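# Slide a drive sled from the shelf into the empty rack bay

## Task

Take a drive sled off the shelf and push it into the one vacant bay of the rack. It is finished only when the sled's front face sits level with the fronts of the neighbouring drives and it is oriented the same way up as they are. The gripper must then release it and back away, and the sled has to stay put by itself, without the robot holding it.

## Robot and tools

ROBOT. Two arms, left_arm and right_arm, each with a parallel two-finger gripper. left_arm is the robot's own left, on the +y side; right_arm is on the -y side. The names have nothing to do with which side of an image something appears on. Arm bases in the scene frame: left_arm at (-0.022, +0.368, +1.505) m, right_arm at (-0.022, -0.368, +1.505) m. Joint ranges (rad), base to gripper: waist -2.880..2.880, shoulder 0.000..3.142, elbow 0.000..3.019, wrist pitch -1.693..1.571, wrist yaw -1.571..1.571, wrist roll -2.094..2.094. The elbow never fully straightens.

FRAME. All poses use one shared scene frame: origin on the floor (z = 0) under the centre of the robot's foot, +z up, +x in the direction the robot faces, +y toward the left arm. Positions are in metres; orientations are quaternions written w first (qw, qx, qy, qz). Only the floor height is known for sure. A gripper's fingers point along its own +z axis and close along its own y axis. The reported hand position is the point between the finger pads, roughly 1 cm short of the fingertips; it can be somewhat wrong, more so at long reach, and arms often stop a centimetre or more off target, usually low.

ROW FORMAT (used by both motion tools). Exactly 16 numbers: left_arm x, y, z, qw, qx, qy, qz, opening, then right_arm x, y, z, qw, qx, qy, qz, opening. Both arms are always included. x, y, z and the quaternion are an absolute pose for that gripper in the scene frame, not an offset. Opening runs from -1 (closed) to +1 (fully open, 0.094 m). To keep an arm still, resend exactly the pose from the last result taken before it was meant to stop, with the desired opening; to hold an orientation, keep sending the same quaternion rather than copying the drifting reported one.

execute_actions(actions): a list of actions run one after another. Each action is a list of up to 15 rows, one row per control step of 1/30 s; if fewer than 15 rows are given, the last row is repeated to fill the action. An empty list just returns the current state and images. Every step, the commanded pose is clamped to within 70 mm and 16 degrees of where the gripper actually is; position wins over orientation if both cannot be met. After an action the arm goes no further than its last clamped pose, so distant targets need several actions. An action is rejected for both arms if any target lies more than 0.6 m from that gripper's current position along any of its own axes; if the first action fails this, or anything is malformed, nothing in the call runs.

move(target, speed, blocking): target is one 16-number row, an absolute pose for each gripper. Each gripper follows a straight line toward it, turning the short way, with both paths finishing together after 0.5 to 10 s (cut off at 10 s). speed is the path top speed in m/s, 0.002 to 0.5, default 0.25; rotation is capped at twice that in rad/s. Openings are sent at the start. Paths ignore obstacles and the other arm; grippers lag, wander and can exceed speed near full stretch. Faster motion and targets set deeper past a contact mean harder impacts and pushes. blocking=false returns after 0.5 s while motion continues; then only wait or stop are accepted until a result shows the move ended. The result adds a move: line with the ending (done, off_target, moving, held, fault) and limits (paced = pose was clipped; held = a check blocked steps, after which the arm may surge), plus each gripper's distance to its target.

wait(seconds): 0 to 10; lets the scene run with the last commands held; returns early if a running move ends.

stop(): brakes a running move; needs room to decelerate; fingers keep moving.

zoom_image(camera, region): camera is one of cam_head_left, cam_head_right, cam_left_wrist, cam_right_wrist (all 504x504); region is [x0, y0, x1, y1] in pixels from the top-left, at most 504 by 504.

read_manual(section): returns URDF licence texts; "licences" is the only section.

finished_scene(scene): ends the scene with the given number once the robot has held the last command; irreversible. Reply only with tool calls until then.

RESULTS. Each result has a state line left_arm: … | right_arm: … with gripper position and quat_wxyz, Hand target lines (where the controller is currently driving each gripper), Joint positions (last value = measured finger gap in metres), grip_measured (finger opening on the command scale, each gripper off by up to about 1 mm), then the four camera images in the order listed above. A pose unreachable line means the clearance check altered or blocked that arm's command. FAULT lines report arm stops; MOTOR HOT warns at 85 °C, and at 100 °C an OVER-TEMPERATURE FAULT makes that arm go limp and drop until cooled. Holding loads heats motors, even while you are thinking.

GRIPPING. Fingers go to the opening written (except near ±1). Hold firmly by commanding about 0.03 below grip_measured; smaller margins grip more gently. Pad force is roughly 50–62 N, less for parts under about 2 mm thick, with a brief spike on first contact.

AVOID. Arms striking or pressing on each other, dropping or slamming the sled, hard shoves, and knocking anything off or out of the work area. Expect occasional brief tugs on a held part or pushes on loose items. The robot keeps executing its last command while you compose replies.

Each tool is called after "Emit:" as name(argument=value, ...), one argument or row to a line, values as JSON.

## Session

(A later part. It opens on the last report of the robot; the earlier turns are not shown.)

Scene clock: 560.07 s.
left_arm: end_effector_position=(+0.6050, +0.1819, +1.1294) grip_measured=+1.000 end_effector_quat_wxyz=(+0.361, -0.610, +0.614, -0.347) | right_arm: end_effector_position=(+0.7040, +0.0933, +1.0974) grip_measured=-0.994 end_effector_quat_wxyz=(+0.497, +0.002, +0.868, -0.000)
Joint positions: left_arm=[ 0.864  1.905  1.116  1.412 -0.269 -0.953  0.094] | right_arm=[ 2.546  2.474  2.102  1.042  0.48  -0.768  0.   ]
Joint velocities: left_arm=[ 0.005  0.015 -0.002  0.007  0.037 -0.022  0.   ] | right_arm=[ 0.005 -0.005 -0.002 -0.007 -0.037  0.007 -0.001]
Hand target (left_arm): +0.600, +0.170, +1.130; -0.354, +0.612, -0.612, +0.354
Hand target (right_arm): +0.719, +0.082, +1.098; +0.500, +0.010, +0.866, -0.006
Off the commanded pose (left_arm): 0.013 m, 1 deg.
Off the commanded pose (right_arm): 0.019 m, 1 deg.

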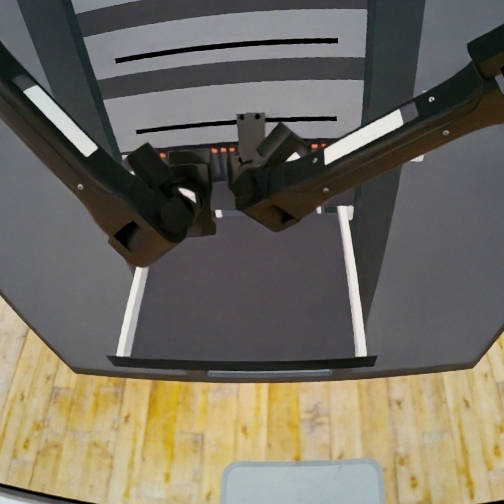

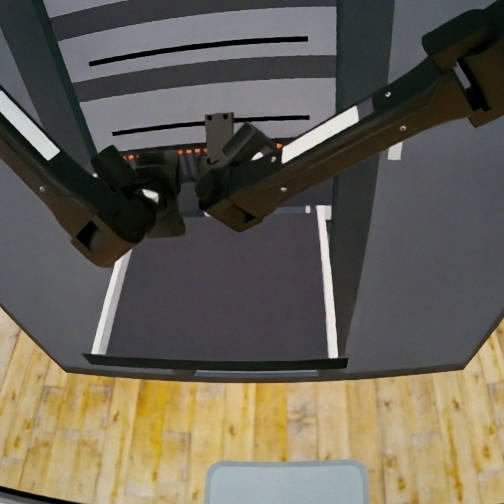

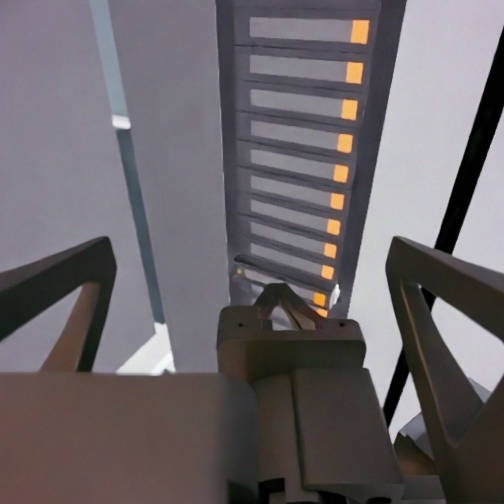

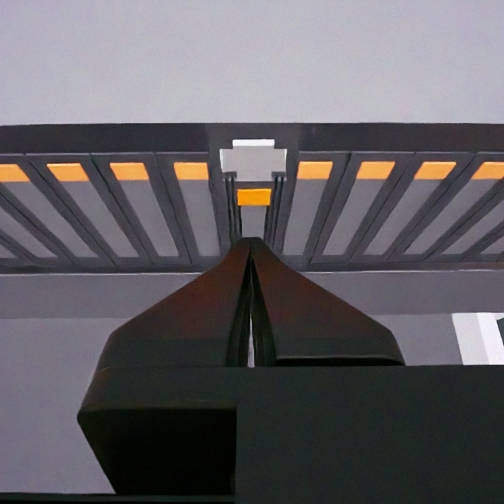

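Still several mm out.

Emit:
execute_actions(
  actions=[
    [[0.60,0.17,1.13,0.354,-0.612,0.612,-0.354,1, 0.723,0.082,1.098,0.5,0.01,0.866,-0.006,-1]],
    [[0.60,0.17,1.13,0.354,-0.612,0.612,-0.354,1, 0.727,0.082,1.098,0.5,0.01,0.866,-0.006,-1]],
    [[0.60,0.17,1.13,0.354,-0.612,0.612,-0.354,1, 0.730,0.082,1.098,0.5,0.01,0.866,-0.006,-1]],
  ],
)

Emit:
zoom_image(
  camera="cam_left_wrist",
  region=[200, 200, 380, 380],
)

Scene clock: 567.00 s.
left_arm: end_effector_position=(+0.6050, +0.1819, +1.1294) grip_measured=+1.000 end_effector_quat_wxyz=(+0.361, -0.610, +0.614, -0.347) | right_arm: end_effector_position=(+0.7139, +0.0933, +1.0984) grip_measured=-0.994 end_effector_quat_wxyz=(+0.495, -0.000, +0.869, +0.001)
Joint positions: left_arm=[ 0.864  1.905  1.116  1.412 -0.269 -0.953  0.094] | right_arm=[ 2.546  2.474  2.13   1.008  0.481 -0.768  0.   ]
Joint velocities: left_arm=[-0.015 -0.015  0.002 -0.012  0.022 -0.066  0.   ] | right_arm=[-0.005 -0.005  0.022  0.007 -0.022 -0.007 -0.001]
Hand target (left_arm): +0.600, +0.170, +1.130; -0.354, +0.612, -0.612, +0.354
Hand target (right_arm): +0.729, +0.082, +1.098; +0.500, +0.010, +0.866, -0.006
Off the commanded pose (left_arm): 0.013 m, 1 deg.
Off the commanded pose (right_arm): 0.020 m, 2 deg.

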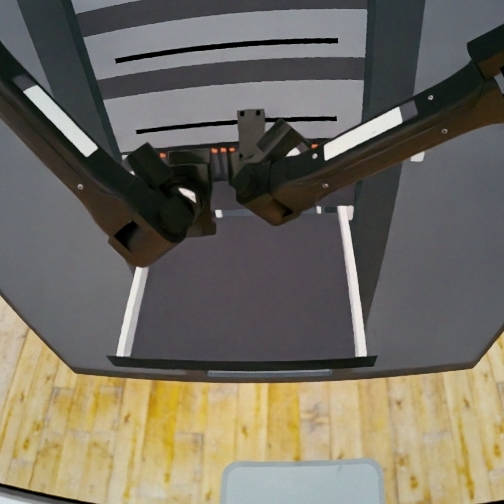

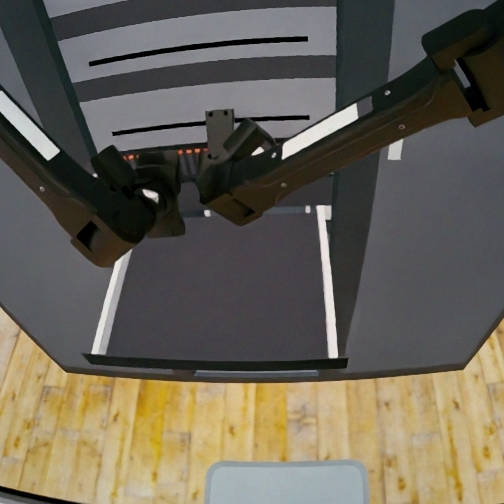

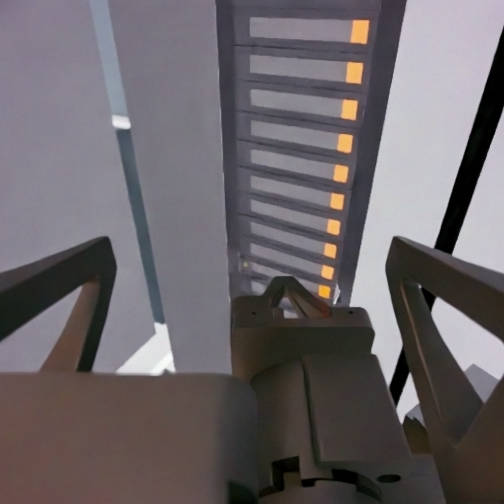

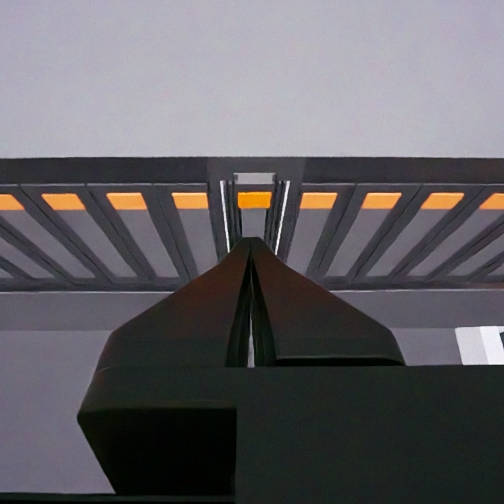

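Region (200, 200, 380, 380) of cam_left_wrist's 504x504 image, scaled by 2.800, with more detail than that image has.

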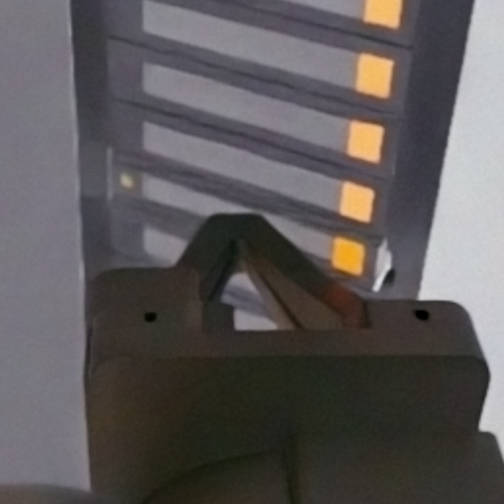

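Emit:
move(
  target=[0.55,0.22,1.15,0.354,-0.612,0.612,-0.354,1, 0.58,0.07,1.11,0.5,0,0.866,0,-1],
  speed=0.15,
)

Scene clock: 587.60 s.
left_arm: end_effector_position=(+0.5476, +0.2035, +1.1488) grip_measured=+1.000 end_effector_quat_wxyz=(+0.343, -0.609, +0.619, -0.357) | right_arm: end_effector_position=(+0.5704, +0.0730, +1.0995) grip_measured=-0.994 end_effector_quat_wxyz=(+0.490, -0.006, +0.871, +0.003)
Joint positions: left_arm=[ 0.89   1.859  0.921  1.524 -0.223 -0.988  0.094] | right_arm=[ 2.546  2.422  1.676  1.394  0.481 -0.768  0.   ]
Joint velocities: left_arm=[-0.005  0.005 -0.022 -0.012 -0.051  0.051  0.   ] | right_arm=[-0.015 -0.005 -0.022  0.012 -0.007  0.007  0.   ]
Hand target (left_arm): +0.550, +0.220, +1.150; -0.354, +0.612, -0.612, +0.354
Hand target (right_arm): +0.580, +0.069, +1.110; +0.500, +0.000, +0.866, +0.000
Off the commanded pose (left_arm): 0.017 m, 2 deg.
Off the commanded pose (right_arm): 0.015 m, 2 deg.
move: off_target (left_arm, right_arm)

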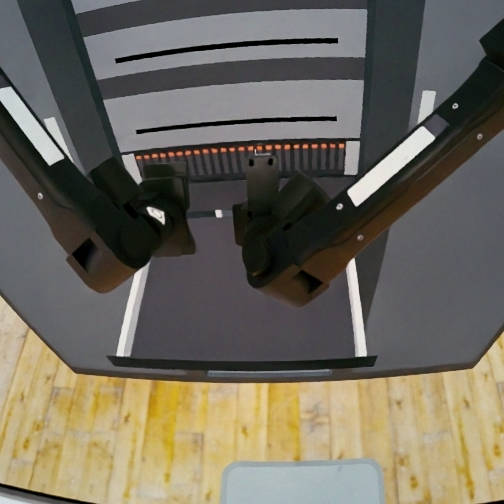

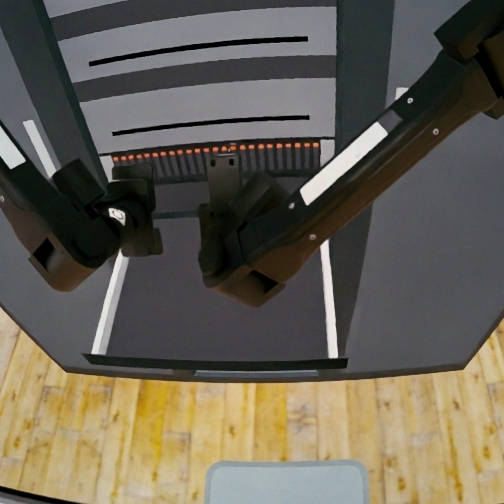

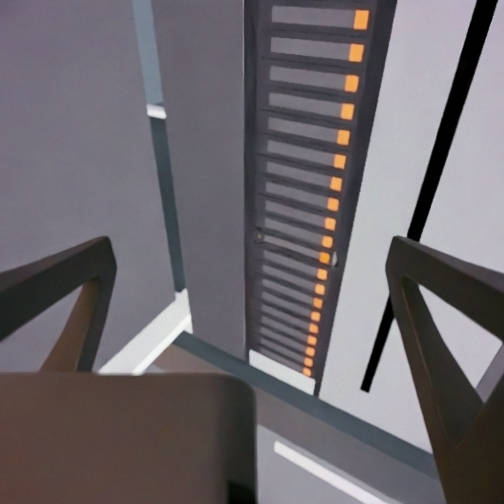

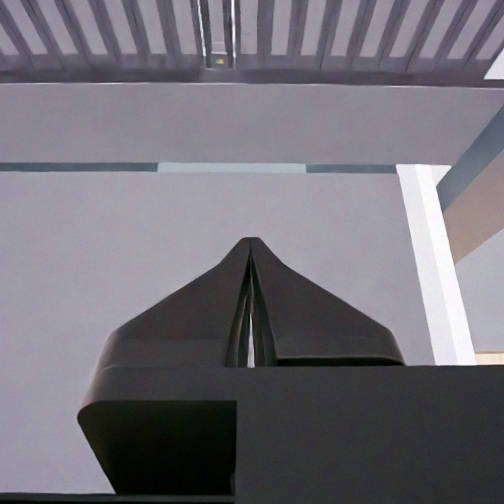

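Emit:
zoom_image(
  camera="cam_left_wrist",
  region=[230, 190, 370, 310],
)

Region (230, 190, 370, 310) of cam_left_wrist's 504x504 image, scaled by 3.600, with more detail than that image has; it fills the top 432 rows of this view, and the rest is white.

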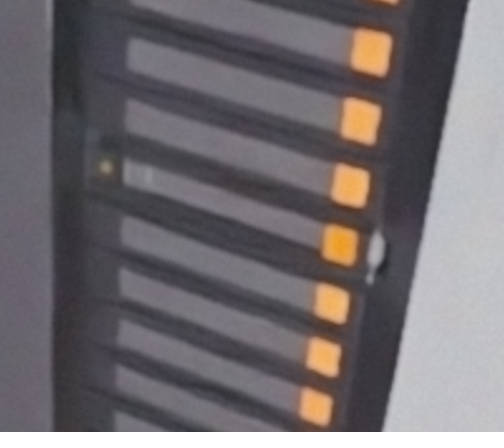

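Emit:
zoom_image(
  camera="cam_right_wrist",
  region=[170, 0, 280, 90],
)

Region (170, 0, 280, 90) of cam_right_wrist's 504x504 image, scaled by 4.582, with more detail than that image has; it fills the top 412 rows of this view, and the rest is white.

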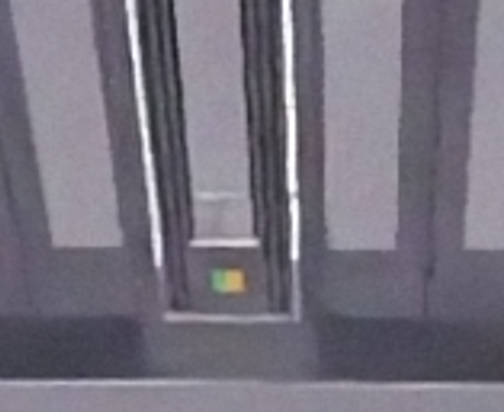

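Emit:
move(
  target=[0.42,0.32,1.22,0.354,-0.612,0.612,-0.354,1, 0.45,-0.25,1.22,0.5,0,0.866,0,1],
)

Emit:
finished_scene(
  scene=1,
)

Scene clock: 605.57 s.
left_arm: end_effector_position=(+0.4247, +0.3115, +1.2169) grip_measured=+1.000 end_effector_quat_wxyz=(+0.273, -0.622, +0.656, -0.329) | right_arm: end_effector_position=(+0.4570, -0.2453, +1.2196) grip_measured=+1.000 end_effector_quat_wxyz=(+0.435, -0.025, +0.899, +0.038)
Joint positions: left_arm=[ 1.057  1.565  0.413  1.554 -0.094 -1.098  0.094] | right_arm=[ 2.266  1.641  0.532  1.543  0.251 -0.556  0.094]
Joint velocities: left_arm=[-0.005 -0.005  0.017  0.002 -0.007 -0.022  0.   ] | right_arm=[-0.005  0.005 -0.002 -0.007  0.007 -0.081  0.   ]
Hand target (left_arm): +0.421, +0.320, +1.221; -0.278, +0.625, -0.652, +0.327
Hand target (right_arm): +0.452, -0.252, +1.219; +0.434, -0.020, +0.900, +0.036
Off the commanded pose (left_arm): 0.010 m, 11 deg.
Off the commanded pose (right_arm): 0.008 m, 10 deg.
joint sent to its limit (left arm) — the command would take joint 4 (wrist pitch) past its upper limit, so that joint was sent only as far as its limit.
joint sent to its limit (right arm) — the command would take joint 4 (wrist pitch) past its upper limit, so that joint was sent only as far as its limit.
move: off_target (left_arm, right_arm)

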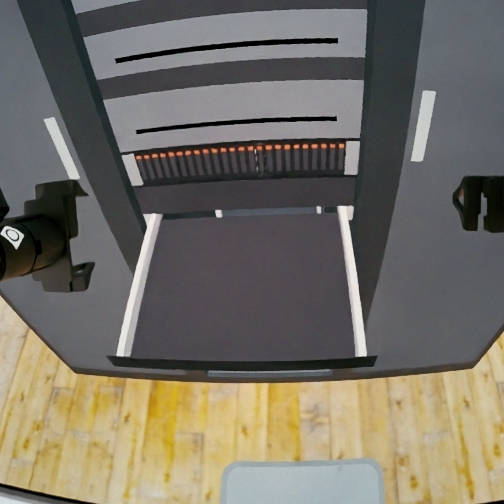

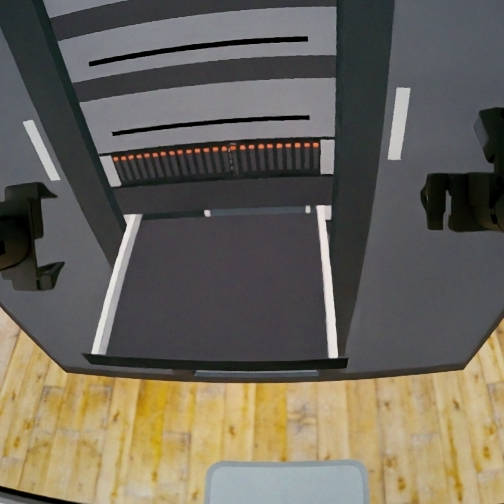

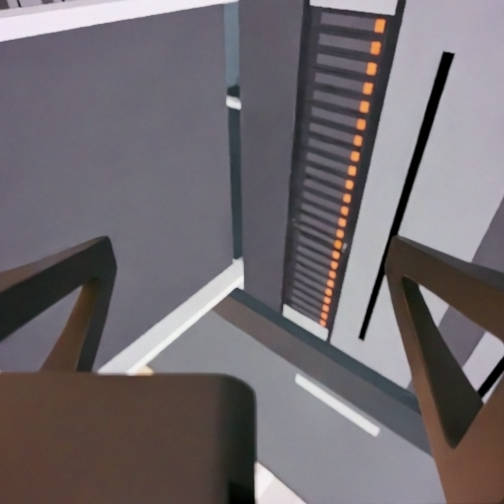

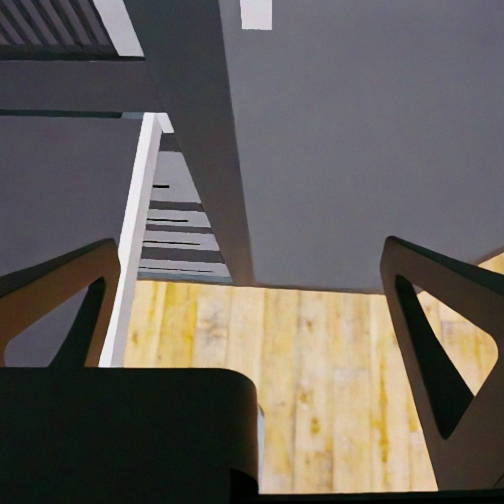

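The scene is finished: the task was done.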